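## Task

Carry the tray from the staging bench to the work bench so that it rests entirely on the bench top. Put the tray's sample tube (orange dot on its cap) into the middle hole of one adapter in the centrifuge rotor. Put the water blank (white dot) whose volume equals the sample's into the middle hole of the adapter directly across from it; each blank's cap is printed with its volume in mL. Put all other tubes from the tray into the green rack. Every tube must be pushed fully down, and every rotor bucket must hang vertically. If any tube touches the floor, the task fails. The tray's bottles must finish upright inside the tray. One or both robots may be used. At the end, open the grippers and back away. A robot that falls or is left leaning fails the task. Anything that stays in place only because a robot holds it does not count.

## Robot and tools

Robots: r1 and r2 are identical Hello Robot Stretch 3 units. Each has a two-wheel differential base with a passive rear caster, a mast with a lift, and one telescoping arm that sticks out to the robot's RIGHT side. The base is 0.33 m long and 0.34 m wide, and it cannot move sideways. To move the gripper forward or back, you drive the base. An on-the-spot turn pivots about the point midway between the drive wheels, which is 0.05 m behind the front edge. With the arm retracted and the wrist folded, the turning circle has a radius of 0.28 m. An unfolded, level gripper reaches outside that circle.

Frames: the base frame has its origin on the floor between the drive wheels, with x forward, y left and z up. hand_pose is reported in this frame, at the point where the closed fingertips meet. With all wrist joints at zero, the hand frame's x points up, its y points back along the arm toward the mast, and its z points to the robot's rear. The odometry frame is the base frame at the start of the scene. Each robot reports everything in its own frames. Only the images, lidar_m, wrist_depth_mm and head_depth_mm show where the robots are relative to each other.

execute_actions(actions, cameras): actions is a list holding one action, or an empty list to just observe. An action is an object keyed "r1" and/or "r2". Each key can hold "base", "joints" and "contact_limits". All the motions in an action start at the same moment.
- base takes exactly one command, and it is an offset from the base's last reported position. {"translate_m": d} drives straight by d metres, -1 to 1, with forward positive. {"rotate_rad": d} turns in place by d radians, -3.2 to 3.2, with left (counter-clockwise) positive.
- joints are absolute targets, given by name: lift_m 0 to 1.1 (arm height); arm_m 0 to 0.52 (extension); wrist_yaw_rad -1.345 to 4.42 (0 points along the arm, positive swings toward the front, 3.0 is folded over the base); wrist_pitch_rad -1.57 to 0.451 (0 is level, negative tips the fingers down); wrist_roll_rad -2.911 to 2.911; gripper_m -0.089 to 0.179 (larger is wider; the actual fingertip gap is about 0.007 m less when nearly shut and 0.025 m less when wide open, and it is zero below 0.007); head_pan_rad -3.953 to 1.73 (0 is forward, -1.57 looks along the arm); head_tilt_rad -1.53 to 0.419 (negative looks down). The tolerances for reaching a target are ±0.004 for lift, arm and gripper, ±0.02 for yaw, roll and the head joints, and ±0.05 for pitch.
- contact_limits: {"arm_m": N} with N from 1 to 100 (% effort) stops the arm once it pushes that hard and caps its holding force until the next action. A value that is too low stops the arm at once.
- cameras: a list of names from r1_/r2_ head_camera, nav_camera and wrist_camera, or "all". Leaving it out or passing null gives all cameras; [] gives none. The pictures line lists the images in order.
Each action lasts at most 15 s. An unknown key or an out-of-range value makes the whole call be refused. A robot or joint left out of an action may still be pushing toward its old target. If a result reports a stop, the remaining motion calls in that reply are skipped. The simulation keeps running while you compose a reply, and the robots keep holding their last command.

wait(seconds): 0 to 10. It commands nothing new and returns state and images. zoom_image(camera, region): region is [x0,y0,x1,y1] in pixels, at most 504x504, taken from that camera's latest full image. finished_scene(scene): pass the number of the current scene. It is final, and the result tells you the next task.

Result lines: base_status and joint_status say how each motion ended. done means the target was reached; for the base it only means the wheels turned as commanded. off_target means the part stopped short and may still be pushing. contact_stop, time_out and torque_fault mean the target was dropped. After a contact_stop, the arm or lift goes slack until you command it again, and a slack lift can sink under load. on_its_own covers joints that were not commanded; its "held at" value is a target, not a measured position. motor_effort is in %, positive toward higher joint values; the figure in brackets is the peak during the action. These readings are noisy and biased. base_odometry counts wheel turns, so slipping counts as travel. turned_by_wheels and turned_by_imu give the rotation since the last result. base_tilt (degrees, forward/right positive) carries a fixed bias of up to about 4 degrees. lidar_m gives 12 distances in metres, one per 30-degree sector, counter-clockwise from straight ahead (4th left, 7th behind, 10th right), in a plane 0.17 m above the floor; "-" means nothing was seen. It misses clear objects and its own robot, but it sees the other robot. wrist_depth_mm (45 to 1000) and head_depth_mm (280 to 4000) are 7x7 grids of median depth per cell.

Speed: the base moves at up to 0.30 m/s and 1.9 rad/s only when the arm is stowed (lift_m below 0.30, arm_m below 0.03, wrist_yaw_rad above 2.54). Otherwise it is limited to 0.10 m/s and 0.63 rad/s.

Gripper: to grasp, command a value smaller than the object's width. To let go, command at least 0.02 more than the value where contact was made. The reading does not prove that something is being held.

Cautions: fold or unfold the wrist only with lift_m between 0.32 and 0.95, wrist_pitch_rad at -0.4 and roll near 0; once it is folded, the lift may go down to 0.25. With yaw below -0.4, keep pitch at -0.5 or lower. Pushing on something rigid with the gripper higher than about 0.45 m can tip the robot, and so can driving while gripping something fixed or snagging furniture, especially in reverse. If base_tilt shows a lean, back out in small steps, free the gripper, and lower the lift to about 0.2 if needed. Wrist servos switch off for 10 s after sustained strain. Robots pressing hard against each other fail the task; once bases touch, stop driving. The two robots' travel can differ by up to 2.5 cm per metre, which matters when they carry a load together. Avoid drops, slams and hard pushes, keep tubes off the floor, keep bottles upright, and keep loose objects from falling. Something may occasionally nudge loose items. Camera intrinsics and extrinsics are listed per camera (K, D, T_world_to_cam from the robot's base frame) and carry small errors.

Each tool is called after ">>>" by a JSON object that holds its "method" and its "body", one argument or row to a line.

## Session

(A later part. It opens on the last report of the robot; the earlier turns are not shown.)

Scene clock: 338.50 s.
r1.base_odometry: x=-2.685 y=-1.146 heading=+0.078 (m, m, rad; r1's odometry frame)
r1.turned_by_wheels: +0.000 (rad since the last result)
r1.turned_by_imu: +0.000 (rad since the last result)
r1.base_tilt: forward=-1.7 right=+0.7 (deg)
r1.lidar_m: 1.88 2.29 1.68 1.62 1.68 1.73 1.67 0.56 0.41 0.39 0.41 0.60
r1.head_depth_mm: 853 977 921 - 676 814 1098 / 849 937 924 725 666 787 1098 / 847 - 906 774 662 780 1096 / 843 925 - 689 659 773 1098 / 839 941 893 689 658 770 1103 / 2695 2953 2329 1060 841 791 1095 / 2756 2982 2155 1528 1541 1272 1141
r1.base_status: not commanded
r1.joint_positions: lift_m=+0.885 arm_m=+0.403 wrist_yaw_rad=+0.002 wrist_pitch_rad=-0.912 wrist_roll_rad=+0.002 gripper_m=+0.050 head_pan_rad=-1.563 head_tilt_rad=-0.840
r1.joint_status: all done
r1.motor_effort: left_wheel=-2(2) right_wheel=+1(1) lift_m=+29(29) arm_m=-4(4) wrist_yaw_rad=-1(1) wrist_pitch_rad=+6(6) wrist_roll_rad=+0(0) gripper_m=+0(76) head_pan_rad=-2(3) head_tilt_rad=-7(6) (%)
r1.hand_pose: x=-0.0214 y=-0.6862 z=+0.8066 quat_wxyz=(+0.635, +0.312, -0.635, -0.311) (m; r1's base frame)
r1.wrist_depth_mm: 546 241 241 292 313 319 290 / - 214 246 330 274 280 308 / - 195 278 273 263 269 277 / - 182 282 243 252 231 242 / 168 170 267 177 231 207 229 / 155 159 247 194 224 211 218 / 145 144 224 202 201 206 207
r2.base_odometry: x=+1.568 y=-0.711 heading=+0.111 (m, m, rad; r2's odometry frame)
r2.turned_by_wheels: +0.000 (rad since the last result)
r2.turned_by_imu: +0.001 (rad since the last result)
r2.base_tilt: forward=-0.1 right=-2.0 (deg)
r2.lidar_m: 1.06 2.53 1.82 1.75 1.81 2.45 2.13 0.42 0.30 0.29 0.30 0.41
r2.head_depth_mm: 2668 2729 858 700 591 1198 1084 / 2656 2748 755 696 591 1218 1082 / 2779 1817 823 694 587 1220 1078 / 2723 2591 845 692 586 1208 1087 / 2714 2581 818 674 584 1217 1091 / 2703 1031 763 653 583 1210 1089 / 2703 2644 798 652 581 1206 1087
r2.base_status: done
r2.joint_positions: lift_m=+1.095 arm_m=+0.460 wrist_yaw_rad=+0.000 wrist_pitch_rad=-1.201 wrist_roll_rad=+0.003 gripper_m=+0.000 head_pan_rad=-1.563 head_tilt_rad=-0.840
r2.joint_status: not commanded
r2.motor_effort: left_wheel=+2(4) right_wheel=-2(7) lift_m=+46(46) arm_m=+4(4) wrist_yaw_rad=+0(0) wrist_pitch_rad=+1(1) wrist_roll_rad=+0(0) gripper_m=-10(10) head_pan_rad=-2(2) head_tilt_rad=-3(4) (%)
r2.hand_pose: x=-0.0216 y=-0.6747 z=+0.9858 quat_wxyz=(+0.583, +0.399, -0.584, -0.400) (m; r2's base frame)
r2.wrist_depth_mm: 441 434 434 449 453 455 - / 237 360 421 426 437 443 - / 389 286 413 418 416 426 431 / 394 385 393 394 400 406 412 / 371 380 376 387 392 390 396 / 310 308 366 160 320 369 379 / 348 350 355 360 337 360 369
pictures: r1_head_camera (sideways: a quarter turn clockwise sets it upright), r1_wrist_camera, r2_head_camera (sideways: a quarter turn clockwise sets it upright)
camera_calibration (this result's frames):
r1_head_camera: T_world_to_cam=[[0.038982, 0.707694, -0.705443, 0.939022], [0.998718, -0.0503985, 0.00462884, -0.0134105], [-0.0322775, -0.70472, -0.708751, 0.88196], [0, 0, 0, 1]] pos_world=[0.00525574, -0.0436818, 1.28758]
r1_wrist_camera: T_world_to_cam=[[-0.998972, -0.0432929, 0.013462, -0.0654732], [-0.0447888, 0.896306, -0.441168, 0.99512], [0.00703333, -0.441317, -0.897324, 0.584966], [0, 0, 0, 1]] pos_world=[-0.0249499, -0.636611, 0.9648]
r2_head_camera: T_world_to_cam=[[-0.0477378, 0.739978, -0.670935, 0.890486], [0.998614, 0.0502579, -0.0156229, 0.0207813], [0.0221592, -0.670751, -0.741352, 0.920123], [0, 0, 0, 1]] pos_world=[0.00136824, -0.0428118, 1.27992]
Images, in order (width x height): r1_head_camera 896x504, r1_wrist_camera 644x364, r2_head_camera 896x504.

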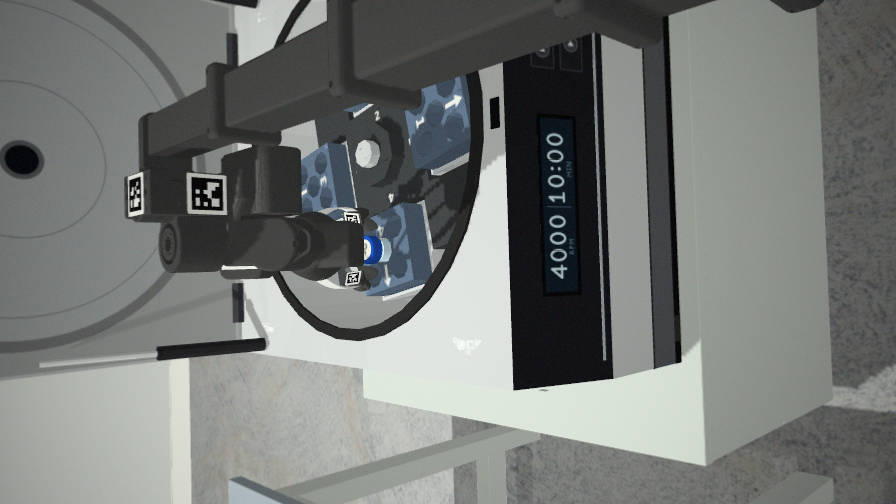

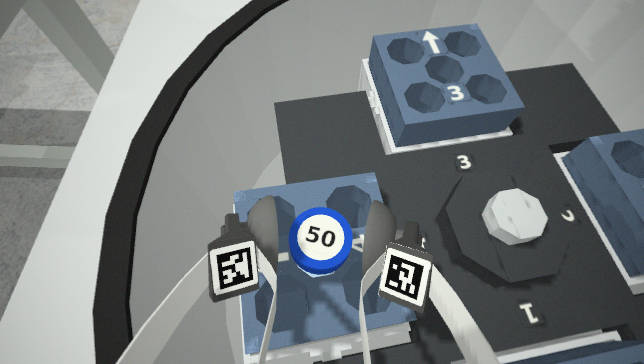

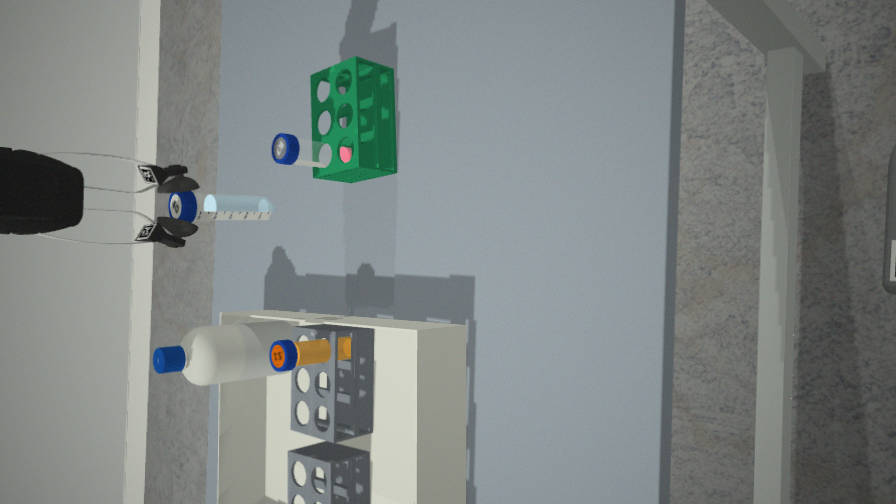

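>>> {"method": "execute_actions", "body": {
  "actions": [
    {"r1":{"joints":{"lift_m":1.095,"gripper_m":0.055}},"r2":{"joints":{"arm_m":0.385}}}
  ],
  "cameras": []
}}

>>> {"method": "execute_actions", "body": {
  "actions": [
    {"r1":{"base":{"translate_m":0.3}},"r2":{"base":{"translate_m":-0.152}}}
  ],
  "cameras": []
}}

>>> {"method": "execute_actions", "body": {
  "actions": [
    {"r1":{"base":{"translate_m":0.2}},"r2":{"joints":{"arm_m":0.397,"lift_m":1.06}}}
  ],
  "cameras": ["r2_wrist_camera","r2_head_camera","r1_nav_camera"]
}}

>>> {"method": "zoom_image", "body": {
  "camera": "r2_head_camera",
  "region": [200,140,440,320]
}}

Scene clock: 349.67 s.
r1.base_odometry: x=-2.685 y=-1.146 heading=+0.078 (m, m, rad; r1's odometry frame)
r1.turned_by_wheels: +0.000 (rad since the last result)
r1.turned_by_imu: -0.001 (rad since the last result)
r1.base_tilt: forward=-1.7 right=+0.7 (deg)
r1.lidar_m: 1.87 2.29 1.68 1.61 1.68 1.73 1.67 0.56 0.41 0.39 0.41 0.60
r1.head_depth_mm: 855 978 915 780 668 796 1098 / 850 971 962 745 666 787 1100 / 848 969 923 776 663 779 1096 / - 966 950 687 659 772 1099 / 839 948 891 689 658 773 1103 / 2732 2986 2318 1057 841 789 1098 / 2726 2965 2156 1529 1543 1274 1142
r1.base_status: not commanded
r1.joint_positions: lift_m=+1.095 arm_m=+0.403 wrist_yaw_rad=+0.002 wrist_pitch_rad=-0.912 wrist_roll_rad=+0.002 gripper_m=+0.055 head_pan_rad=-1.563 head_tilt_rad=-0.840
r1.joint_status: all done
r1.motor_effort: left_wheel=-2(2) right_wheel=+1(2) lift_m=+41(43) arm_m=-4(4) wrist_yaw_rad=-1(1) wrist_pitch_rad=+6(6) wrist_roll_rad=+0(0) gripper_m=-1(34) head_pan_rad=-2(2) head_tilt_rad=-6(7) (%)
r1.hand_pose: x=-0.0214 y=-0.6862 z=+1.0162 quat_wxyz=(+0.635, +0.312, -0.635, -0.311) (m; r1's base frame)
r1.wrist_depth_mm: 594 - 416 408 410 399 394 / 552 - 486 479 475 483 482 / 503 903 458 465 488 461 468 / 478 - 422 500 470 482 430 / 502 - 397 455 450 436 400 / - - 400 398 - 417 400 / - - 339 389 392 394 385
r2.base_odometry: x=+1.568 y=-0.711 heading=+0.111 (m, m, rad; r2's odometry frame)
r2.turned_by_wheels: +0.000 (rad since the last result)
r2.turned_by_imu: +0.000 (rad since the last result)
r2.base_tilt: forward=+0.1 right=-2.0 (deg)
r2.lidar_m: 1.06 2.52 1.82 1.75 1.81 2.45 2.13 0.42 0.30 0.29 0.30 0.41
r2.head_depth_mm: 2666 2750 857 701 591 1196 1084 / 2668 2722 756 698 590 1220 1080 / - 2743 797 694 587 1215 1082 / 2697 2713 846 691 586 1215 1089 / 2686 2581 817 672 584 1208 1093 / 2693 1031 766 654 581 1213 1089 / 2712 2666 797 652 582 1205 1089
r2.base_status: not commanded
r2.joint_positions: lift_m=+1.095 arm_m=+0.385 wrist_yaw_rad=+0.000 wrist_pitch_rad=-1.201 wrist_roll_rad=+0.003 gripper_m=+0.000 head_pan_rad=-1.563 head_tilt_rad=-0.840
r2.joint_status: all done
r2.motor_effort: left_wheel=+2(3) right_wheel=-2(2) lift_m=+46(46) arm_m=-4(4) wrist_yaw_rad=+0(1) wrist_pitch_rad=+1(1) wrist_roll_rad=+0(0) gripper_m=-10(10) head_pan_rad=-2(2) head_tilt_rad=-5(3) (%)
r2.hand_pose: x=-0.0216 y=-0.6005 z=+0.9858 quat_wxyz=(+0.583, +0.399, -0.584, -0.400) (m; r2's base frame)
r2.wrist_depth_mm: 373 285 443 450 446 461 - / 417 322 421 436 432 440 - / 397 410 403 410 421 424 438 / 340 331 388 401 390 404 410 / 330 316 383 370 333 389 395 / 362 360 346 159 375 375 384 / 350 352 361 366 361 368 368
pictures: none
No camera images: the call's "cameras" was empty. Leave "cameras" out to get every camera's image.

Scene clock: 353.97 s.
r1.base_odometry: x=-2.386 y=-1.122 heading=+0.078 (m, m, rad; r1's odometry frame)
r1.turned_by_wheels: +0.000 (rad since the last result)
r1.turned_by_imu: -0.001 (rad since the last result)
r1.base_tilt: forward=-1.8 right=+0.6 (deg)
r1.lidar_m: 3.35 2.29 1.68 1.62 1.67 2.04 1.97 0.56 0.41 0.40 0.44 1.52
r1.head_depth_mm: 853 978 952 686 669 795 1096 / 846 952 890 751 772 791 1098 / 2744 2927 2152 1028 880 813 1098 / - 2976 2314 1798 1509 1296 1161 / 2744 2958 1016 800 739 1247 1131 / 2774 2979 942 756 642 1321 1157 / 2766 2946 943 754 644 1321 1159
r1.base_status: done
r1.joint_positions: lift_m=+1.095 arm_m=+0.403 wrist_yaw_rad=+0.002 wrist_pitch_rad=-0.912 wrist_roll_rad=+0.002 gripper_m=+0.055 head_pan_rad=-1.563 head_tilt_rad=-0.840
r1.joint_status: not commanded
r1.motor_effort: left_wheel=-3(6) right_wheel=+1(4) lift_m=+41(41) arm_m=-5(4) wrist_yaw_rad=-1(1) wrist_pitch_rad=+6(6) wrist_roll_rad=-1(1) gripper_m=+0(1) head_pan_rad=-2(2) head_tilt_rad=-7(7) (%)
r1.hand_pose: x=-0.0214 y=-0.6862 z=+1.0162 quat_wxyz=(+0.635, +0.312, -0.635, -0.311) (m; r1's base frame)
r1.wrist_depth_mm: 603 - - - - 393 396 / 552 557 553 - - 478 480 / 505 502 502 - 581 458 483 / 461 466 462 - 558 432 471 / 423 430 435 - 430 443 450 / 398 398 395 - - 377 409 / 372 374 381 - 534 342 387
r2.base_odometry: x=+1.416 y=-0.728 heading=+0.111 (m, m, rad; r2's odometry frame)
r2.turned_by_wheels: +0.000 (rad since the last result)
r2.turned_by_imu: +0.001 (rad since the last result)
r2.base_tilt: forward=+0.0 right=-1.9 (deg)
r2.lidar_m: 1.08 2.52 1.81 1.75 1.80 2.45 1.99 2.18 0.30 0.29 0.30 0.41
r2.head_depth_mm: 2640 2737 2120 698 591 1200 1123 / 2677 2722 854 698 588 773 1104 / - 2726 826 695 587 1214 1077 / 2667 2715 845 694 585 1215 1096 / 2684 2693 840 690 585 1206 1093 / 2696 2641 838 687 582 1207 1090 / 2720 819 759 663 581 1206 1088
r2.base_status: done
r2.joint_positions: lift_m=+1.095 arm_m=+0.385 wrist_yaw_rad=+0.000 wrist_pitch_rad=-1.201 wrist_roll_rad=+0.003 gripper_m=+0.000 head_pan_rad=-1.563 head_tilt_rad=-0.840
r2.joint_status: not commanded
r2.motor_effort: left_wheel=+2(3) right_wheel=-2(5) lift_m=+46(46) arm_m=-4(4) wrist_yaw_rad=+0(1) wrist_pitch_rad=+1(1) wrist_roll_rad=-1(0) gripper_m=-10(10) head_pan_rad=-2(2) head_tilt_rad=-4(5) (%)
r2.hand_pose: x=-0.0216 y=-0.6005 z=+0.9858 quat_wxyz=(+0.583, +0.399, -0.584, -0.400) (m; r2's base frame)
r2.wrist_depth_mm: 438 437 445 442 446 - - / 356 427 429 432 434 - - / 364 409 409 409 417 - - / 346 393 394 397 402 - - / 341 381 349 329 393 - - / 342 368 369 161 381 382 - / 340 353 354 362 359 375 -
pictures: none
No camera images: the call's "cameras" was empty. Leave "cameras" out to get every camera's image.

Scene clock: 357.43 s.
r1.base_odometry: x=-2.187 y=-1.107 heading=+0.078 (m, m, rad; r1's odometry frame)
r1.turned_by_wheels: +0.000 (rad since the last result)
r1.turned_by_imu: -0.001 (rad since the last result)
r1.base_tilt: forward=-1.8 right=+0.6 (deg)
r1.lidar_m: 3.13 2.29 1.68 1.62 1.68 2.26 2.17 0.56 0.47 0.43 1.12 1.38
r1.head_depth_mm: 2752 2687 1069 1022 885 835 1094 / 2784 3019 2316 1107 1017 1145 1134 / 2781 2984 1011 751 659 988 1136 / - 2988 944 753 658 1324 1152 / 2769 2962 942 752 658 1324 1158 / 2763 2986 944 753 644 1319 1159 / 2762 2971 946 753 643 1323 1153
r1.base_status: done
r1.joint_positions: lift_m=+1.095 arm_m=+0.403 wrist_yaw_rad=+0.002 wrist_pitch_rad=-0.912 wrist_roll_rad=+0.002 gripper_m=+0.055 head_pan_rad=-1.563 head_tilt_rad=-0.840
r1.joint_status: not commanded
r1.motor_effort: left_wheel=-3(3) right_wheel=+2(5) lift_m=+40(41) arm_m=-4(4) wrist_yaw_rad=-1(1) wrist_pitch_rad=+6(6) wrist_roll_rad=+0(0) gripper_m=+1(0) head_pan_rad=-3(3) head_tilt_rad=-8(6) (%)
r1.hand_pose: x=-0.0214 y=-0.6862 z=+1.0162 quat_wxyz=(+0.635, +0.312, -0.635, -0.311) (m; r1's base frame)
r1.wrist_depth_mm: 605 - - - - - 436 / 546 550 555 552 - - 472 / 503 498 499 508 - - 460 / 462 460 463 464 698 638 432 / 426 430 436 433 668 631 422 / 399 401 388 395 - 592 419 / 371 375 380 376 388 557 414
r2.base_odometry: x=+1.416 y=-0.728 heading=+0.111 (m, m, rad; r2's odometry frame)
r2.turned_by_wheels: +0.000 (rad since the last result)
r2.turned_by_imu: +0.000 (rad since the last result)
r2.base_tilt: forward=+0.0 right=-2.1 (deg)
r2.lidar_m: 1.07 2.52 1.83 1.75 1.81 2.44 1.98 2.17 0.30 0.29 0.30 0.41
r2.head_depth_mm: 2670 2733 2128 701 590 1202 1119 / 2670 2747 851 697 589 771 1100 / - 2701 827 694 588 1214 1081 / 2663 2691 845 692 585 1213 1098 / 2709 2698 842 689 586 1211 1096 / 2708 2679 837 686 582 1205 1089 / 2707 817 758 662 581 1208 1090
r2.base_status: not commanded
r2.joint_positions: lift_m=+1.060 arm_m=+0.397 wrist_yaw_rad=+0.000 wrist_pitch_rad=-1.201 wrist_roll_rad=+0.003 gripper_m=+0.000 head_pan_rad=-1.563 head_tilt_rad=-0.840
r2.joint_status: all done
r2.motor_effort: left_wheel=+2(2) right_wheel=-2(1) lift_m=+31(37) arm_m=+4(4) wrist_yaw_rad=+0(1) wrist_pitch_rad=+1(1) wrist_roll_rad=+0(0) gripper_m=-10(10) head_pan_rad=-2(2) head_tilt_rad=-4(5) (%)
r2.hand_pose: x=-0.0216 y=-0.6116 z=+0.9513 quat_wxyz=(+0.583, +0.399, -0.584, -0.401) (m; r2's base frame)
r2.wrist_depth_mm: 396 396 403 405 410 - - / 355 385 388 388 399 - - / 353 369 379 381 379 387 - / 342 354 359 367 368 382 - / 336 348 293 293 355 359 - / 333 334 336 160 344 350 - / 319 325 326 327 329 333 -
pictures: r1_nav_camera (sideways: a quarter turn counterclockwise sets it upright), r2_head_camera (sideways: a quarter turn clockwise sets it upright), r2_wrist_camera
camera_calibration (this result's frames):
r1_nav_camera: T_world_to_cam=[[0.0357121, -0.727626, 0.685043, -0.855155], [-0.997998, -0.0617731, -0.0135862, 0.0710239], [0.052203, -0.683187, -0.728375, 0.899177], [0, 0, 0, 1]] pos_world=[0.0544814, -0.00354029, 1.24172]
r2_head_camera: T_world_to_cam=[[-0.0477378, 0.739978, -0.670934, 0.890486], [0.998614, 0.0502579, -0.0156229, 0.0207813], [0.0221592, -0.67075, -0.741352, 0.920123], [0, 0, 0, 1]] pos_world=[0.00136824, -0.0428118, 1.27992]
r2_wrist_camera: T_world_to_cam=[[-0.999634, 0.0191505, 0.0190914, -0.0273002], [0.0140831, 0.971404, -0.237014, 0.859866], [-0.0230844, -0.236658, -0.971319, 0.937791], [0, 0, 0, 1]] pos_world=[-0.0177514, -0.612818, 1.11522]
Images, in order (width x height): r1_nav_camera 672x504, r2_head_camera 896x504, r2_wrist_camera 644x364.

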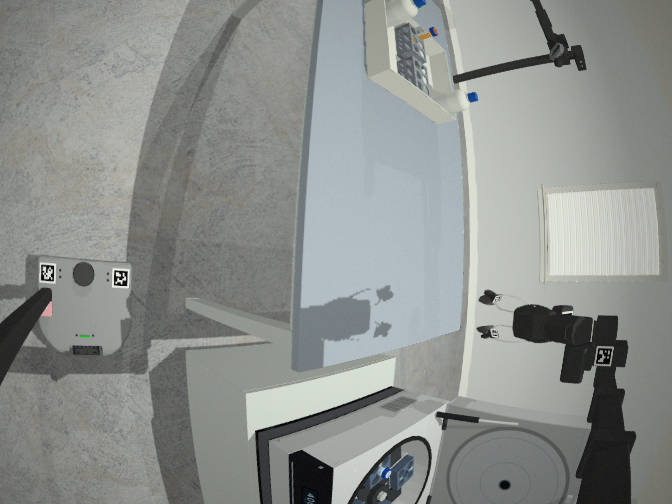

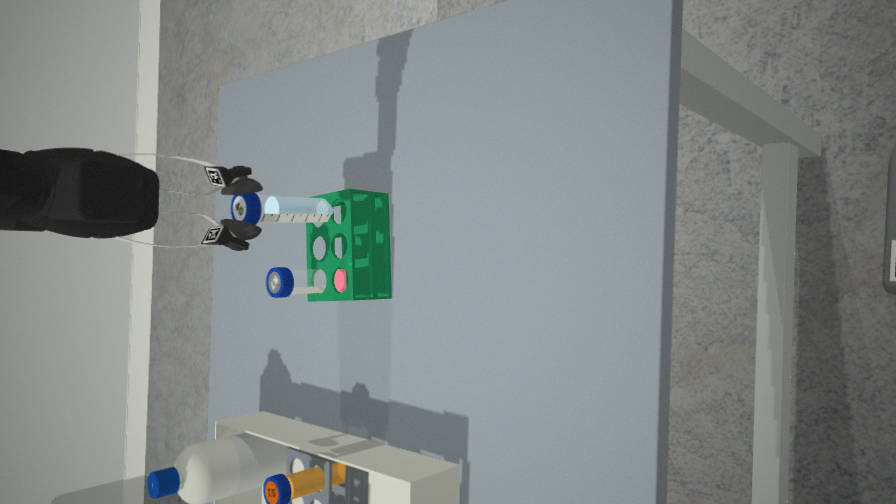

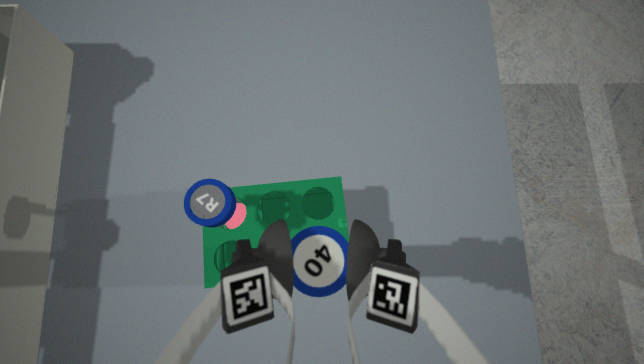

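Region (200, 140, 440, 320) of r2_head_camera's 896x504 image, scaled by 2.100, with more detail than that image has; it fills the top 378 rows of this view, and the rest is white.

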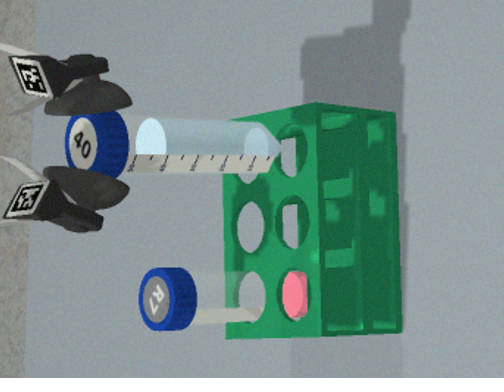

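>>> {"method": "execute_actions", "body": {
  "actions": [
    {"r1":{"base":{"translate_m":0.2}},"r2":{"base":{"translate_m":0.003},"joints":{"arm_m":0.404}}}
  ],
  "cameras": []
}}

>>> {"method": "execute_actions", "body": {
  "actions": [
    {"r1":{"base":{"translate_m":0.2}},"r2":{"joints":{"lift_m":1.025}}}
  ],
  "cameras": ["r2_head_camera"]
}}

>>> {"method": "execute_actions", "body": {
  "actions": [
    {"r1":{"base":{"translate_m":0.2}},"r2":{"joints":{"lift_m":0.995}}}
  ],
  "cameras": ["r2_head_camera"]
}}

Scene clock: 365.70 s.
r1.base_odometry: x=-1.987 y=-1.091 heading=+0.078 (m, m, rad; r1's odometry frame)
r1.turned_by_wheels: +0.000 (rad since the last result)
r1.turned_by_imu: -0.001 (rad since the last result)
r1.base_tilt: forward=-1.6 right=+0.6 (deg)
r1.lidar_m: 2.93 2.29 1.68 1.62 1.67 2.29 2.37 0.61 0.50 1.07 1.11 1.19
r1.head_depth_mm: 2841 3001 975 751 658 933 1158 / 2786 2974 938 752 658 1319 1133 / 2794 3000 939 752 659 1311 1155 / - 2986 943 751 658 1314 1159 / 2748 2937 943 754 658 1318 1160 / 2754 2955 939 753 644 1326 1163 / 2746 2960 944 755 643 1326 1157
r1.base_status: done
r1.joint_positions: lift_m=+1.095 arm_m=+0.403 wrist_yaw_rad=+0.002 wrist_pitch_rad=-0.912 wrist_roll_rad=+0.002 gripper_m=+0.055 head_pan_rad=-1.563 head_tilt_rad=-0.840
r1.joint_status: not commanded
r1.motor_effort: left_wheel=-3(3) right_wheel=+2(4) lift_m=+41(41) arm_m=-4(4) wrist_yaw_rad=-1(1) wrist_pitch_rad=+6(6) wrist_roll_rad=-1(0) gripper_m=+0(0) head_pan_rad=-3(2) head_tilt_rad=-7(7) (%)
r1.hand_pose: x=-0.0214 y=-0.6862 z=+1.0162 quat_wxyz=(+0.635, +0.312, -0.635, -0.311) (m; r1's base frame)
r1.wrist_depth_mm: 605 - - - - - - / 545 553 557 549 550 584 - / 482 505 496 507 513 516 - / 454 459 465 469 464 462 673 / 426 431 435 434 443 433 644 / 396 401 389 403 - 409 597 / 376 374 375 377 376 376 562
r2.base_odometry: x=+1.419 y=-0.727 heading=+0.111 (m, m, rad; r2's odometry frame)
r2.turned_by_wheels: +0.000 (rad since the last result)
r2.turned_by_imu: +0.000 (rad since the last result)
r2.base_tilt: forward=+0.1 right=-2.0 (deg)
r2.lidar_m: 1.08 2.52 1.82 1.75 1.81 2.44 1.99 2.17 0.30 0.29 0.30 0.41
r2.head_depth_mm: 2680 2746 2059 699 591 1198 1125 / 2671 2718 850 697 589 772 1102 / - 2713 825 694 588 1216 1082 / 2648 2730 820 692 586 1214 1095 / 2685 2682 842 690 584 1213 1092 / 2687 2689 836 687 582 1208 1088 / 2711 815 760 658 581 1208 1089
r2.base_status: done
r2.joint_positions: lift_m=+1.060 arm_m=+0.404 wrist_yaw_rad=+0.000 wrist_pitch_rad=-1.201 wrist_roll_rad=+0.003 gripper_m=+0.000 head_pan_rad=-1.563 head_tilt_rad=-0.840
r2.joint_status: all done
r2.motor_effort: left_wheel=+2(9) right_wheel=-2(3) lift_m=+31(31) arm_m=+4(5) wrist_yaw_rad=+1(0) wrist_pitch_rad=+1(1) wrist_roll_rad=+0(0) gripper_m=-9(10) head_pan_rad=-2(2) head_tilt_rad=-4(4) (%)
r2.hand_pose: x=-0.0216 y=-0.6186 z=+0.9513 quat_wxyz=(+0.583, +0.399, -0.584, -0.401) (m; r2's base frame)
r2.wrist_depth_mm: 396 401 400 407 405 - - / 354 386 387 392 397 - - / 349 371 368 377 382 385 - / 344 358 361 370 366 368 - / 335 344 293 293 353 358 - / 328 335 336 159 345 349 - / 323 323 325 327 331 341 -
pictures: none
No camera images: the call's "cameras" was empty. Leave "cameras" out to get every camera's image.

Scene clock: 369.10 s.
r1.base_odometry: x=-1.788 y=-1.076 heading=+0.078 (m, m, rad; r1's odometry frame)
r1.turned_by_wheels: +0.000 (rad since the last result)
r1.turned_by_imu: +0.000 (rad since the last result)
r1.base_tilt: forward=-1.7 right=+0.6 (deg)
r1.lidar_m: 2.73 2.30 1.68 1.61 1.68 2.30 2.56 0.64 0.68 1.07 1.11 1.00
r1.head_depth_mm: 2832 3034 941 752 656 1320 1160 / 2809 3014 939 751 658 1317 1154 / 2787 2992 939 750 657 1317 1156 / - 3004 940 752 657 1322 1148 / 2768 2969 945 753 658 1313 1158 / 2752 2962 907 733 643 1321 1160 / 2773 2951 906 715 645 1328 1158
r1.base_status: done
r1.joint_positions: lift_m=+1.095 arm_m=+0.403 wrist_yaw_rad=+0.002 wrist_pitch_rad=-0.912 wrist_roll_rad=+0.002 gripper_m=+0.055 head_pan_rad=-1.563 head_tilt_rad=-0.840
r1.joint_status: not commanded
r1.motor_effort: left_wheel=-2(3) right_wheel=+1(5) lift_m=+41(41) arm_m=-4(4) wrist_yaw_rad=-1(1) wrist_pitch_rad=+6(6) wrist_roll_rad=-1(0) gripper_m=+0(1) head_pan_rad=-3(2) head_tilt_rad=-6(5) (%)
r1.hand_pose: x=-0.0214 y=-0.6862 z=+1.0162 quat_wxyz=(+0.635, +0.312, -0.635, -0.311) (m; r1's base frame)
r1.wrist_depth_mm: 604 - - - - - - / 465 380 555 555 555 562 565 / 483 418 507 506 508 511 518 / 457 450 462 464 471 467 470 / 374 375 437 427 441 434 435 / 390 378 389 402 - 403 404 / 369 365 376 376 375 380 378
r2.base_odometry: x=+1.419 y=-0.727 heading=+0.111 (m, m, rad; r2's odometry frame)
r2.turned_by_wheels: +0.000 (rad since the last result)
r2.turned_by_imu: +0.000 (rad since the last result)
r2.base_tilt: forward=+0.0 right=-1.9 (deg)
r2.lidar_m: 1.08 2.51 1.82 1.75 1.81 2.44 1.99 2.18 0.30 0.29 0.30 0.41
r2.head_depth_mm: 2658 2733 2121 700 591 1196 1123 / 2736 2725 854 698 589 771 1105 / - 2580 798 694 588 1214 1074 / 2682 2719 788 690 586 1215 1097 / 2678 2658 840 690 584 1214 1090 / 2724 2693 833 688 583 1205 1094 / 2717 814 759 658 581 1206 1091
r2.base_status: not commanded
r2.joint_positions: lift_m=+1.025 arm_m=+0.404 wrist_yaw_rad=+0.000 wrist_pitch_rad=-1.201 wrist_roll_rad=+0.003 gripper_m=+0.000 head_pan_rad=-1.563 head_tilt_rad=-0.840
r2.joint_status: all done
r2.motor_effort: left_wheel=+2(2) right_wheel=-1(2) lift_m=+31(32) arm_m=+4(4) wrist_yaw_rad=+0(1) wrist_pitch_rad=+1(1) wrist_roll_rad=+0(0) gripper_m=-10(10) head_pan_rad=-2(2) head_tilt_rad=-4(4) (%)
r2.hand_pose: x=-0.0216 y=-0.6186 z=+0.9163 quat_wxyz=(+0.583, +0.399, -0.584, -0.401) (m; r2's base frame)
r2.wrist_depth_mm: 358 359 366 370 372 382 - / 338 351 353 355 360 361 - / 333 334 338 343 345 346 - / 318 323 323 318 332 333 - / 310 309 254 256 319 321 - / 298 302 279 160 309 312 - / 289 294 295 296 295 301 -
pictures: r2_head_camera (sideways: a quarter turn clockwise sets it upright)
camera_calibration (this result's frames):
r2_head_camera: T_world_to_cam=[[-0.0477378, 0.739978, -0.670935, 0.890486], [0.998614, 0.0502579, -0.0156229, 0.0207813], [0.0221592, -0.670751, -0.741352, 0.920123], [0, 0, 0, 1]] pos_world=[0.00136824, -0.0428118, 1.27992]
Images, in order (width x height): r2_head_camera 896x504.

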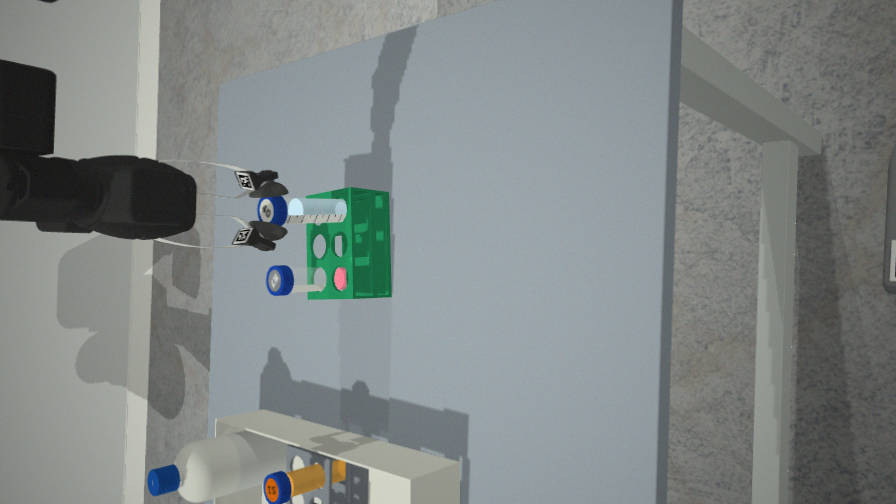

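Scene clock: 372.50 s.
r1.base_odometry: x=-1.589 y=-1.060 heading=+0.078 (m, m, rad; r1's odometry frame)
r1.turned_by_wheels: +0.000 (rad since the last result)
r1.turned_by_imu: +0.000 (rad since the last result)
r1.base_tilt: forward=-1.7 right=+0.8 (deg)
r1.lidar_m: 2.53 2.30 1.68 1.62 1.67 2.30 1.54 0.80 1.12 1.07 1.12 0.83
r1.head_depth_mm: 2814 3041 937 751 657 1318 1155 / 2787 2986 940 751 658 1328 1151 / 2779 2969 944 754 659 1318 1156 / - 2957 880 712 657 1318 1157 / 2725 2970 867 712 658 1322 1157 / 2756 2969 937 712 643 1324 1156 / 2761 2965 802 695 645 1316 1160
r1.base_status: done
r1.joint_positions: lift_m=+1.095 arm_m=+0.403 wrist_yaw_rad=+0.002 wrist_pitch_rad=-0.912 wrist_roll_rad=+0.002 gripper_m=+0.055 head_pan_rad=-1.563 head_tilt_rad=-0.840
r1.joint_status: not commanded
r1.motor_effort: left_wheel=-2(6) right_wheel=+1(4) lift_m=+41(40) arm_m=-4(4) wrist_yaw_rad=-1(1) wrist_pitch_rad=+6(6) wrist_roll_rad=-1(0) gripper_m=+0(0) head_pan_rad=-3(3) head_tilt_rad=-7(7) (%)
r1.hand_pose: x=-0.0214 y=-0.6862 z=+1.0162 quat_wxyz=(+0.635, +0.312, -0.635, -0.311) (m; r1's base frame)
r1.wrist_depth_mm: 601 - - - - - - / 548 548 540 553 564 553 558 / 499 486 497 426 516 511 518 / 412 459 461 457 466 471 472 / 372 372 403 421 439 436 436 / 372 392 388 396 - 405 406 / 303 367 374 373 376 378 380
r2.base_odometry: x=+1.419 y=-0.727 heading=+0.111 (m, m, rad; r2's odometry frame)
r2.turned_by_wheels: +0.000 (rad since the last result)
r2.turned_by_imu: +0.000 (rad since the last result)
r2.base_tilt: forward=-0.1 right=-1.7 (deg)
r2.lidar_m: 1.08 2.51 1.82 1.75 1.80 2.44 1.99 2.17 0.31 0.29 0.30 0.41
r2.head_depth_mm: 2735 2728 2122 700 590 1203 1119 / - 2747 852 696 588 772 1105 / - 1008 810 695 587 1212 1081 / 2674 2595 788 693 585 1215 1095 / 2683 2674 840 690 584 1209 1091 / 2722 2649 834 687 582 1210 1088 / 2661 814 757 659 581 1207 1089
r2.base_status: not commanded
r2.joint_positions: lift_m=+0.995 arm_m=+0.404 wrist_yaw_rad=+0.000 wrist_pitch_rad=-1.201 wrist_roll_rad=+0.003 gripper_m=+0.000 head_pan_rad=-1.563 head_tilt_rad=-0.840
r2.joint_status: all done
r2.motor_effort: left_wheel=+2(2) right_wheel=-1(1) lift_m=+29(33) arm_m=+4(4) wrist_yaw_rad=+0(1) wrist_pitch_rad=+1(1) wrist_roll_rad=+0(0) gripper_m=-10(10) head_pan_rad=-2(2) head_tilt_rad=-4(4) (%)
r2.hand_pose: x=-0.0216 y=-0.6186 z=+0.8863 quat_wxyz=(+0.583, +0.399, -0.584, -0.401) (m; r2's base frame)
r2.wrist_depth_mm: 321 331 332 335 342 346 - / 311 314 319 324 322 328 - / 303 305 306 308 317 319 - / 291 290 265 287 304 305 - / 283 279 227 228 291 290 - / 273 275 260 161 283 283 - / 263 266 266 271 268 273 977
pictures: r2_head_camera (sideways: a quarter turn clockwise sets it upright)
camera_calibration (this result's frames):
r2_head_camera: T_world_to_cam=[[-0.047738, 0.739978, -0.670934, 0.890486], [0.998614, 0.0502581, -0.0156229, 0.0207813], [0.0221593, -0.67075, -0.741352, 0.920123], [0, 0, 0, 1]] pos_world=[0.00136825, -0.0428118, 1.27992]
Images, in order (width x height): r2_head_camera 896x504.

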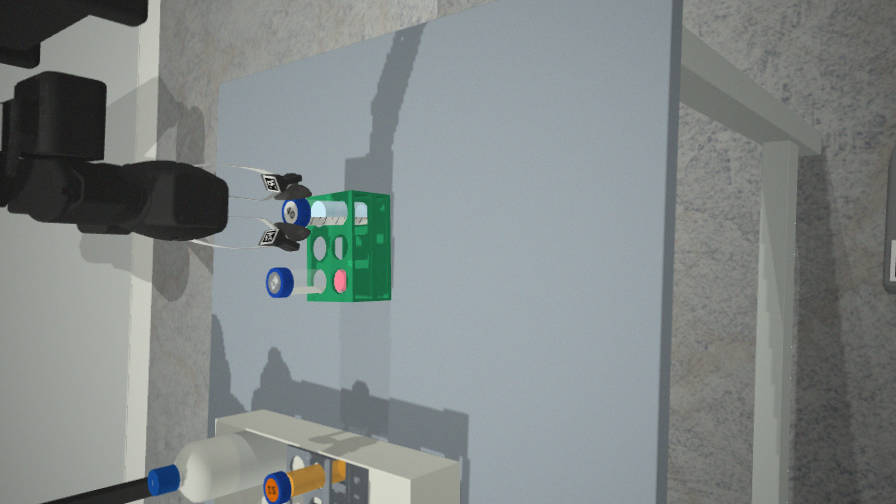

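>>> {"method": "execute_actions", "body": {
  "actions": [
    {"r1":{"base":{"translate_m":0.1}},"r2":{"joints":{"gripper_m":0.055}}}
  ],
  "cameras": ["r2_wrist_camera"]
}}

>>> {"method": "execute_actions", "body": {
  "actions": [
    {"r2":{"joints":{"lift_m":1.09}}}
  ],
  "cameras": []
}}

>>> {"method": "execute_actions", "body": {
  "actions": [
    {"r1":{"base":{"translate_m":0.163},"joints":{"arm_m":0.48}},"r2":{"base":{"translate_m":-0.2},"joints":{"arm_m":0.05}}}
  ],
  "cameras": []
}}

>>> {"method": "execute_actions", "body": {
  "actions": [
    {"r1":{"joints":{"lift_m":1.0}}}
  ],
  "cameras": ["r1_wrist_camera","r1_head_camera","r2_head_camera"]
}}

Scene clock: 380.27 s.
r1.base_odometry: x=-1.489 y=-1.052 heading=+0.078 (m, m, rad; r1's odometry frame)
r1.turned_by_wheels: +0.000 (rad since the last result)
r1.turned_by_imu: -0.001 (rad since the last result)
r1.base_tilt: forward=-1.5 right=+0.5 (deg)
r1.lidar_m: 2.42 2.30 1.68 1.62 1.68 2.30 1.53 0.89 1.11 1.07 1.11 0.74
r1.head_depth_mm: 2823 3025 940 753 656 1318 1159 / 2814 3014 941 752 659 1323 1154 / 2780 3003 862 711 658 1314 1151 / - 2979 859 710 659 1328 1153 / 2799 3002 907 714 660 1320 1152 / 2761 2966 788 702 644 1322 1160 / 2756 2951 943 755 645 1326 1159
r1.base_status: done
r1.joint_positions: lift_m=+1.095 arm_m=+0.403 wrist_yaw_rad=+0.002 wrist_pitch_rad=-0.912 wrist_roll_rad=+0.002 gripper_m=+0.055 head_pan_rad=-1.563 head_tilt_rad=-0.840
r1.joint_status: not commanded
r1.motor_effort: left_wheel=-2(4) right_wheel=+2(4) lift_m=+41(41) arm_m=-4(4) wrist_yaw_rad=-1(1) wrist_pitch_rad=+6(6) wrist_roll_rad=+0(1) gripper_m=+0(1) head_pan_rad=-3(3) head_tilt_rad=-7(7) (%)
r1.hand_pose: x=-0.0214 y=-0.6862 z=+1.0162 quat_wxyz=(+0.635, +0.312, -0.635, -0.311) (m; r1's base frame)
r1.wrist_depth_mm: 600 - - - - - - / 549 543 552 548 547 563 562 / 499 494 487 486 492 506 510 / 458 457 462 463 460 470 470 / 422 412 370 395 437 438 438 / 398 383 384 387 - 408 407 / 374 307 373 374 371 375 378
r2.base_odometry: x=+1.419 y=-0.727 heading=+0.111 (m, m, rad; r2's odometry frame)
r2.turned_by_wheels: +0.000 (rad since the last result)
r2.turned_by_imu: +0.000 (rad since the last result)
r2.base_tilt: forward=-0.1 right=-2.0 (deg)
r2.lidar_m: 1.08 2.52 1.82 1.75 1.80 2.44 1.98 2.18 0.31 0.29 0.30 0.41
r2.head_depth_mm: 2721 2736 2120 699 591 1204 1124 / - 2742 852 698 590 772 1095 / - 1012 822 695 588 1219 1082 / 2717 2603 790 692 587 1214 1098 / 2680 2683 842 690 584 1207 1092 / 2697 2676 833 688 581 1209 1090 / 2664 817 759 660 581 1206 1087
r2.base_status: not commanded
r2.joint_positions: lift_m=+0.995 arm_m=+0.404 wrist_yaw_rad=+0.000 wrist_pitch_rad=-1.201 wrist_roll_rad=+0.003 gripper_m=+0.055 head_pan_rad=-1.563 head_tilt_rad=-0.840
r2.joint_status: all done
r2.motor_effort: left_wheel=+2(2) right_wheel=-2(1) lift_m=+30(30) arm_m=+4(4) wrist_yaw_rad=+0(1) wrist_pitch_rad=+1(1) wrist_roll_rad=+0(0) gripper_m=+1(81) head_pan_rad=-2(3) head_tilt_rad=-3(4) (%)
r2.hand_pose: x=-0.0216 y=-0.6186 z=+0.8863 quat_wxyz=(+0.583, +0.399, -0.584, -0.401) (m; r2's base frame)
r2.wrist_depth_mm: 322 328 335 335 339 344 - / 311 313 321 319 320 326 - / 304 305 307 311 312 315 - / 290 290 262 290 302 300 - / 279 282 230 228 294 294 - / 271 274 - 221 - 284 - / 264 268 266 269 273 276 958
pictures: r2_wrist_camera
camera_calibration (this result's frames):
r2_wrist_camera: T_world_to_cam=[[-0.999634, 0.0191513, 0.0190915, -0.0259253], [0.0140839, 0.971404, -0.237014, 0.851271], [-0.0230847, -0.236658, -0.971319, 0.873026], [0, 0, 0, 1]] pos_world=[-0.0177515, -0.619823, 1.05024]
Images, in order (width x height): r2_wrist_camera 644x364.

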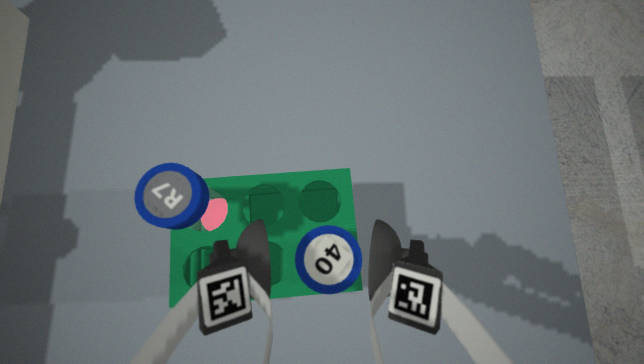

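Scene clock: 381.97 s.
r1.base_odometry: x=-1.489 y=-1.052 heading=+0.078 (m, m, rad; r1's odometry frame)
r1.turned_by_wheels: +0.000 (rad since the last result)
r1.turned_by_imu: +0.000 (rad since the last result)
r1.base_tilt: forward=-1.6 right=+0.6 (deg)
r1.lidar_m: 2.43 2.30 1.68 1.61 1.68 2.30 1.53 0.89 1.11 1.07 1.11 0.74
r1.head_depth_mm: 2815 3020 937 751 657 1321 1155 / 2815 3015 936 753 658 1318 1157 / 2789 2988 860 712 657 1316 1155 / - 2980 861 712 659 1314 1152 / 2761 2959 906 713 660 1319 1154 / 2720 2941 790 699 643 1321 1153 / 2731 2947 947 754 643 1321 1160
r1.base_status: not commanded
r1.joint_positions: lift_m=+1.095 arm_m=+0.403 wrist_yaw_rad=+0.002 wrist_pitch_rad=-0.912 wrist_roll_rad=+0.002 gripper_m=+0.055 head_pan_rad=-1.563 head_tilt_rad=-0.840
r1.joint_status: not commanded
r1.motor_effort: left_wheel=-2(2) right_wheel=+1(1) lift_m=+41(41) arm_m=-4(4) wrist_yaw_rad=-1(1) wrist_pitch_rad=+6(6) wrist_roll_rad=+0(1) gripper_m=+0(1) head_pan_rad=-2(2) head_tilt_rad=-7(7) (%)
r1.hand_pose: x=-0.0214 y=-0.6862 z=+1.0162 quat_wxyz=(+0.635, +0.312, -0.635, -0.311) (m; r1's base frame)
r1.wrist_depth_mm: 597 - - - - - - / 546 540 556 553 546 554 572 / 499 488 489 486 493 509 510 / 459 455 460 462 465 472 474 / 424 409 371 392 430 439 439 / 397 380 392 391 - 407 409 / 373 307 372 373 371 379 383
r2.base_odometry: x=+1.419 y=-0.727 heading=+0.111 (m, m, rad; r2's odometry frame)
r2.turned_by_wheels: +0.000 (rad since the last result)
r2.turned_by_imu: +0.000 (rad since the last result)
r2.base_tilt: forward=-0.2 right=-1.9 (deg)
r2.lidar_m: 1.08 2.52 1.82 1.75 1.81 2.43 1.99 2.18 0.30 0.29 0.30 0.41
r2.head_depth_mm: 2674 2723 2121 701 592 1198 1123 / 2671 2711 850 698 589 771 1095 / - 2708 825 694 587 1220 1081 / 2691 2712 821 693 586 1217 1096 / 2708 2707 842 690 585 1209 1091 / 2711 2699 835 689 582 1206 1092 / 2635 815 760 657 580 1209 1087
r2.base_status: not commanded
r2.joint_positions: lift_m=+1.090 arm_m=+0.404 wrist_yaw_rad=+0.000 wrist_pitch_rad=-1.201 wrist_roll_rad=+0.003 gripper_m=+0.055 head_pan_rad=-1.563 head_tilt_rad=-0.840
r2.joint_status: all done
r2.motor_effort: left_wheel=+2(2) right_wheel=-1(1) lift_m=+45(47) arm_m=+4(4) wrist_yaw_rad=-1(0) wrist_pitch_rad=+1(1) wrist_roll_rad=-1(0) gripper_m=+1(1) head_pan_rad=-2(2) head_tilt_rad=-4(4) (%)
r2.hand_pose: x=-0.0216 y=-0.6186 z=+0.9808 quat_wxyz=(+0.583, +0.399, -0.584, -0.401) (m; r2's base frame)
r2.wrist_depth_mm: 428 429 433 444 445 - - / 362 415 417 430 427 - - / 356 402 403 409 408 - - / 354 383 384 397 392 - - / 342 372 337 373 390 388 - / 335 365 - 367 - 379 - / 330 352 349 359 356 363 -
pictures: none
No camera images: the call's "cameras" was empty. Leave "cameras" out to get every camera's image.

Scene clock: 385.77 s.
r1.base_odometry: x=-1.326 y=-1.040 heading=+0.077 (m, m, rad; r1's odometry frame)
r1.turned_by_wheels: +0.000 (rad since the last result)
r1.turned_by_imu: -0.001 (rad since the last result)
r1.base_tilt: forward=-1.6 right=+0.6 (deg)
r1.lidar_m: 2.27 2.30 1.68 1.62 1.67 2.29 1.53 1.03 1.12 1.07 0.64 0.61
r1.head_depth_mm: 2785 3025 876 719 657 1325 1156 / 2817 3005 845 711 657 1318 1156 / 2781 3002 859 711 657 1318 1154 / 2896 2922 817 712 658 1321 1154 / 2766 2966 940 754 659 1327 1153 / 2741 2967 914 755 644 1320 1155 / 2725 2938 838 757 643 1328 1157
r1.base_status: done
r1.joint_positions: lift_m=+1.095 arm_m=+0.480 wrist_yaw_rad=+0.002 wrist_pitch_rad=-0.911 wrist_roll_rad=+0.002 gripper_m=+0.055 head_pan_rad=-1.563 head_tilt_rad=-0.840
r1.joint_status: all done
r1.motor_effort: left_wheel=-2(3) right_wheel=+1(4) lift_m=+40(41) arm_m=+5(6) wrist_yaw_rad=-1(1) wrist_pitch_rad=+6(6) wrist_roll_rad=-1(1) gripper_m=+0(1) head_pan_rad=-2(2) head_tilt_rad=-7(6) (%)
r1.hand_pose: x=-0.0214 y=-0.7625 z=+1.0162 quat_wxyz=(+0.635, +0.312, -0.635, -0.311) (m; r1's base frame)
r1.wrist_depth_mm: - - - - - - - / 548 551 543 555 554 560 560 / 500 500 499 502 509 497 499 / 460 460 465 459 456 352 471 / 428 429 437 428 434 416 438 / 328 372 389 335 - 362 404 / 365 371 376 367 342 331 359
r2.base_odometry: x=+1.221 y=-0.749 heading=+0.111 (m, m, rad; r2's odometry frame)
r2.turned_by_wheels: +0.000 (rad since the last result)
r2.turned_by_imu: +0.001 (rad since the last result)
r2.base_tilt: forward=+0.0 right=-2.0 (deg)
r2.lidar_m: 1.09 2.51 1.81 1.74 1.80 2.44 1.79 2.00 3.14 0.29 0.30 0.41
r2.head_depth_mm: - - 2136 1737 1458 1267 1117 / - - - - 1465 1266 1118 / - - - - 1375 1243 1115 / 2706 2711 875 701 585 798 1110 / 2682 2687 841 690 585 1211 1090 / 2721 2698 758 687 584 1230 1093 / 2664 1487 775 687 581 1232 1087
r2.base_status: done
r2.joint_positions: lift_m=+1.090 arm_m=+0.050 wrist_yaw_rad=+0.000 wrist_pitch_rad=-1.201 wrist_roll_rad=+0.002 gripper_m=+0.055 head_pan_rad=-1.563 head_tilt_rad=-0.840
r2.joint_status: all done
r2.motor_effort: left_wheel=+2(5) right_wheel=-2(6) lift_m=+45(46) arm_m=-4(4) wrist_yaw_rad=+0(1) wrist_pitch_rad=+1(1) wrist_roll_rad=+0(0) gripper_m=+1(0) head_pan_rad=-2(2) head_tilt_rad=-3(4) (%)
r2.hand_pose: x=-0.0216 y=-0.2655 z=+0.9808 quat_wxyz=(+0.583, +0.399, -0.584, -0.400) (m; r2's base frame)
r2.wrist_depth_mm: 423 434 433 446 - - - / 415 424 422 428 - - - / 397 401 407 408 - - - / 379 384 389 393 - - - / 376 374 379 384 - - - / - - - - - - - / - - - - - - -
pictures: none
No camera images: the call's "cameras" was empty. Leave "cameras" out to get every camera's image.

Scene clock: 387.47 s.
r1.base_odometry: x=-1.326 y=-1.040 heading=+0.077 (m, m, rad; r1's odometry frame)
r1.turned_by_wheels: +0.000 (rad since the last result)
r1.turned_by_imu: +0.000 (rad since the last result)
r1.base_tilt: forward=-1.7 right=+0.6 (deg)
r1.lidar_m: 2.26 2.30 1.68 1.62 1.68 2.30 1.54 1.04 1.11 1.08 0.64 0.62
r1.head_depth_mm: - 1146 867 718 658 1318 1156 / 2906 2936 844 711 657 1315 1158 / 2935 3001 856 712 658 1323 1159 / - 1146 812 713 658 1318 1158 / 2763 2962 940 752 658 1316 1156 / 2774 2960 912 755 644 1316 1156 / 2754 2956 838 755 643 1321 1162
r1.base_status: not commanded
r1.joint_positions: lift_m=+1.000 arm_m=+0.480 wrist_yaw_rad=+0.002 wrist_pitch_rad=-0.911 wrist_roll_rad=+0.002 gripper_m=+0.055 head_pan_rad=-1.563 head_tilt_rad=-0.840
r1.joint_status: all done
r1.motor_effort: left_wheel=-2(2) right_wheel=+1(1) lift_m=+29(35) arm_m=+4(5) wrist_yaw_rad=-1(1) wrist_pitch_rad=+6(6) wrist_roll_rad=-1(1) gripper_m=-1(1) head_pan_rad=-3(3) head_tilt_rad=-6(6) (%)
r1.hand_pose: x=-0.0214 y=-0.7625 z=+0.9217 quat_wxyz=(+0.635, +0.312, -0.635, -0.311) (m; r1's base frame)
r1.wrist_depth_mm: 467 467 470 473 473 472 481 / 423 424 424 429 428 432 237 / 385 390 389 375 375 324 253 / 358 359 360 359 357 350 310 / 277 330 336 292 335 333 282 / 273 307 301 251 - 258 257 / 289 288 292 280 266 242 239
r2.base_odometry: x=+1.221 y=-0.749 heading=+0.111 (m, m, rad; r2's odometry frame)
r2.turned_by_wheels: +0.000 (rad since the last result)
r2.turned_by_imu: +0.000 (rad since the last result)
r2.base_tilt: forward=+0.0 right=-2.1 (deg)
r2.lidar_m: 1.09 2.51 1.81 1.74 1.80 2.44 1.79 1.99 3.13 0.29 0.31 0.41
r2.head_depth_mm: - - 2120 1730 1466 1271 1120 / - - - - 1461 1260 1121 / - - - - 1380 1245 1113 / 2711 2717 873 701 586 800 1110 / 2669 2700 842 689 584 1210 1093 / 2703 2683 758 687 583 1233 1091 / 2656 1483 772 685 581 1222 1091
r2.base_status: not commanded
r2.joint_positions: lift_m=+1.090 arm_m=+0.050 wrist_yaw_rad=+0.000 wrist_pitch_rad=-1.201 wrist_roll_rad=+0.002 gripper_m=+0.055 head_pan_rad=-1.563 head_tilt_rad=-0.840
r2.joint_status: not commanded
r2.motor_effort: left_wheel=+2(2) right_wheel=-1(2) lift_m=+45(45) arm_m=-4(4) wrist_yaw_rad=+0(0) wrist_pitch_rad=+1(1) wrist_roll_rad=-1(1) gripper_m=+1(1) head_pan_rad=-2(2) head_tilt_rad=-4(4) (%)
r2.hand_pose: x=-0.0216 y=-0.2655 z=+0.9808 quat_wxyz=(+0.583, +0.399, -0.584, -0.400) (m; r2's base frame)
r2.wrist_depth_mm: 429 433 438 447 - - - / 415 414 426 431 - - - / 401 405 407 418 - - - / 384 386 393 396 - - - / 368 373 375 384 - - - / - - - - - - - / - - - - - - -
pictures: r1_head_camera (sideways: a quarter turn clockwise sets it upright), r1_wrist_camera, r2_head_camera (sideways: a quarter turn clockwise sets it upright)
camera_calibration (this result's frames):
r1_head_camera: T_world_to_cam=[[0.038982, 0.707694, -0.705443, 0.939022], [0.998718, -0.0503985, 0.00462882, -0.0134105], [-0.0322775, -0.704719, -0.708752, 0.88196], [0, 0, 0, 1]] pos_world=[0.00525574, -0.0436818, 1.28758]
r1_wrist_camera: T_world_to_cam=[[-0.998972, -0.0432887, 0.0134765, -0.0703384], [-0.044789, 0.896155, -0.441475, 1.1145], [0.00703379, -0.441624, -0.897172, 0.654137], [0, 0, 0, 1]] pos_world=[-0.0249499, -0.712926, 1.07984]
r2_head_camera: T_world_to_cam=[[-0.0477378, 0.739978, -0.670935, 0.890486], [0.998614, 0.0502579, -0.0156229, 0.0207813], [0.0221592, -0.67075, -0.741352, 0.920123], [0, 0, 0, 1]] pos_world=[0.00136824, -0.0428118, 1.27992]
Images, in order (width x height): r1_head_camera 896x504, r1_wrist_camera 644x364, r2_head_camera 896x504.

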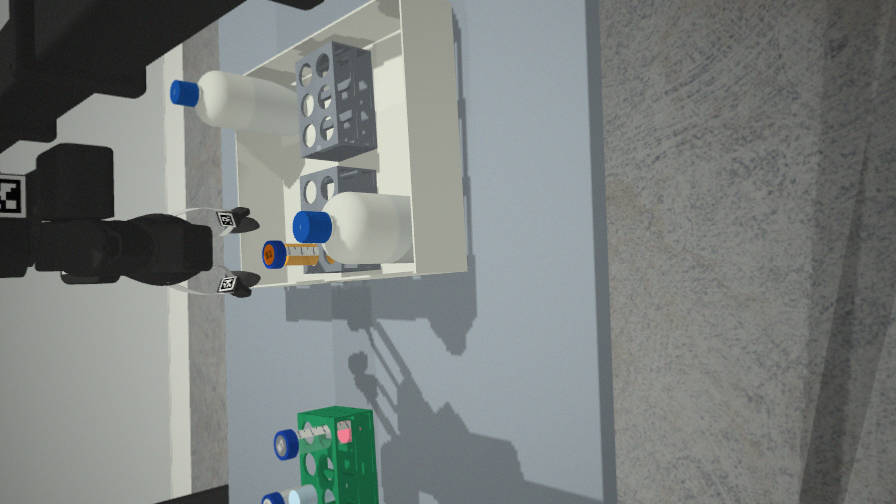

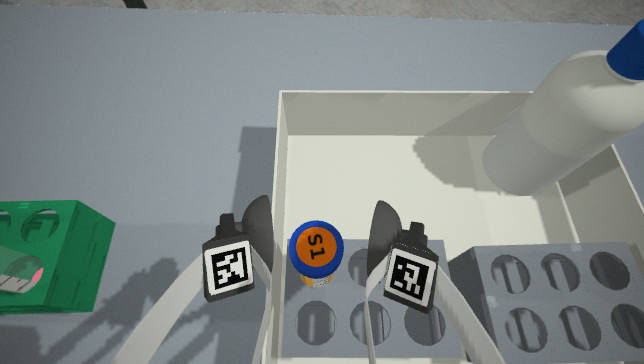

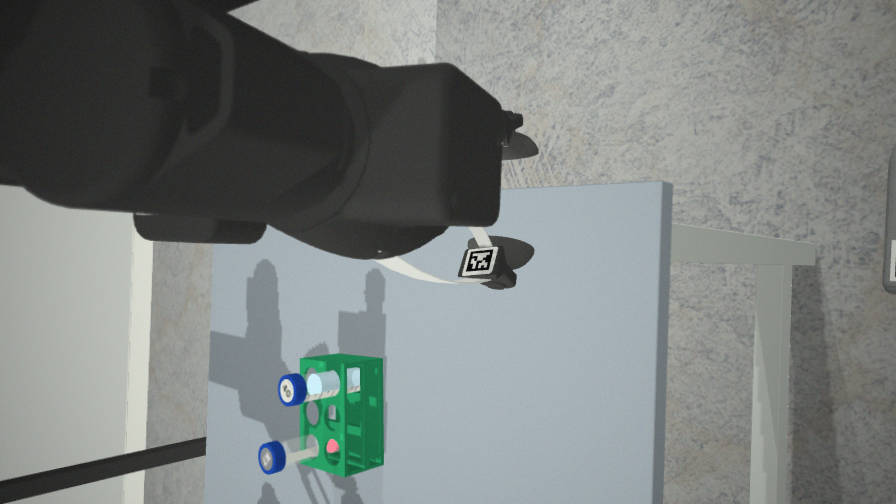

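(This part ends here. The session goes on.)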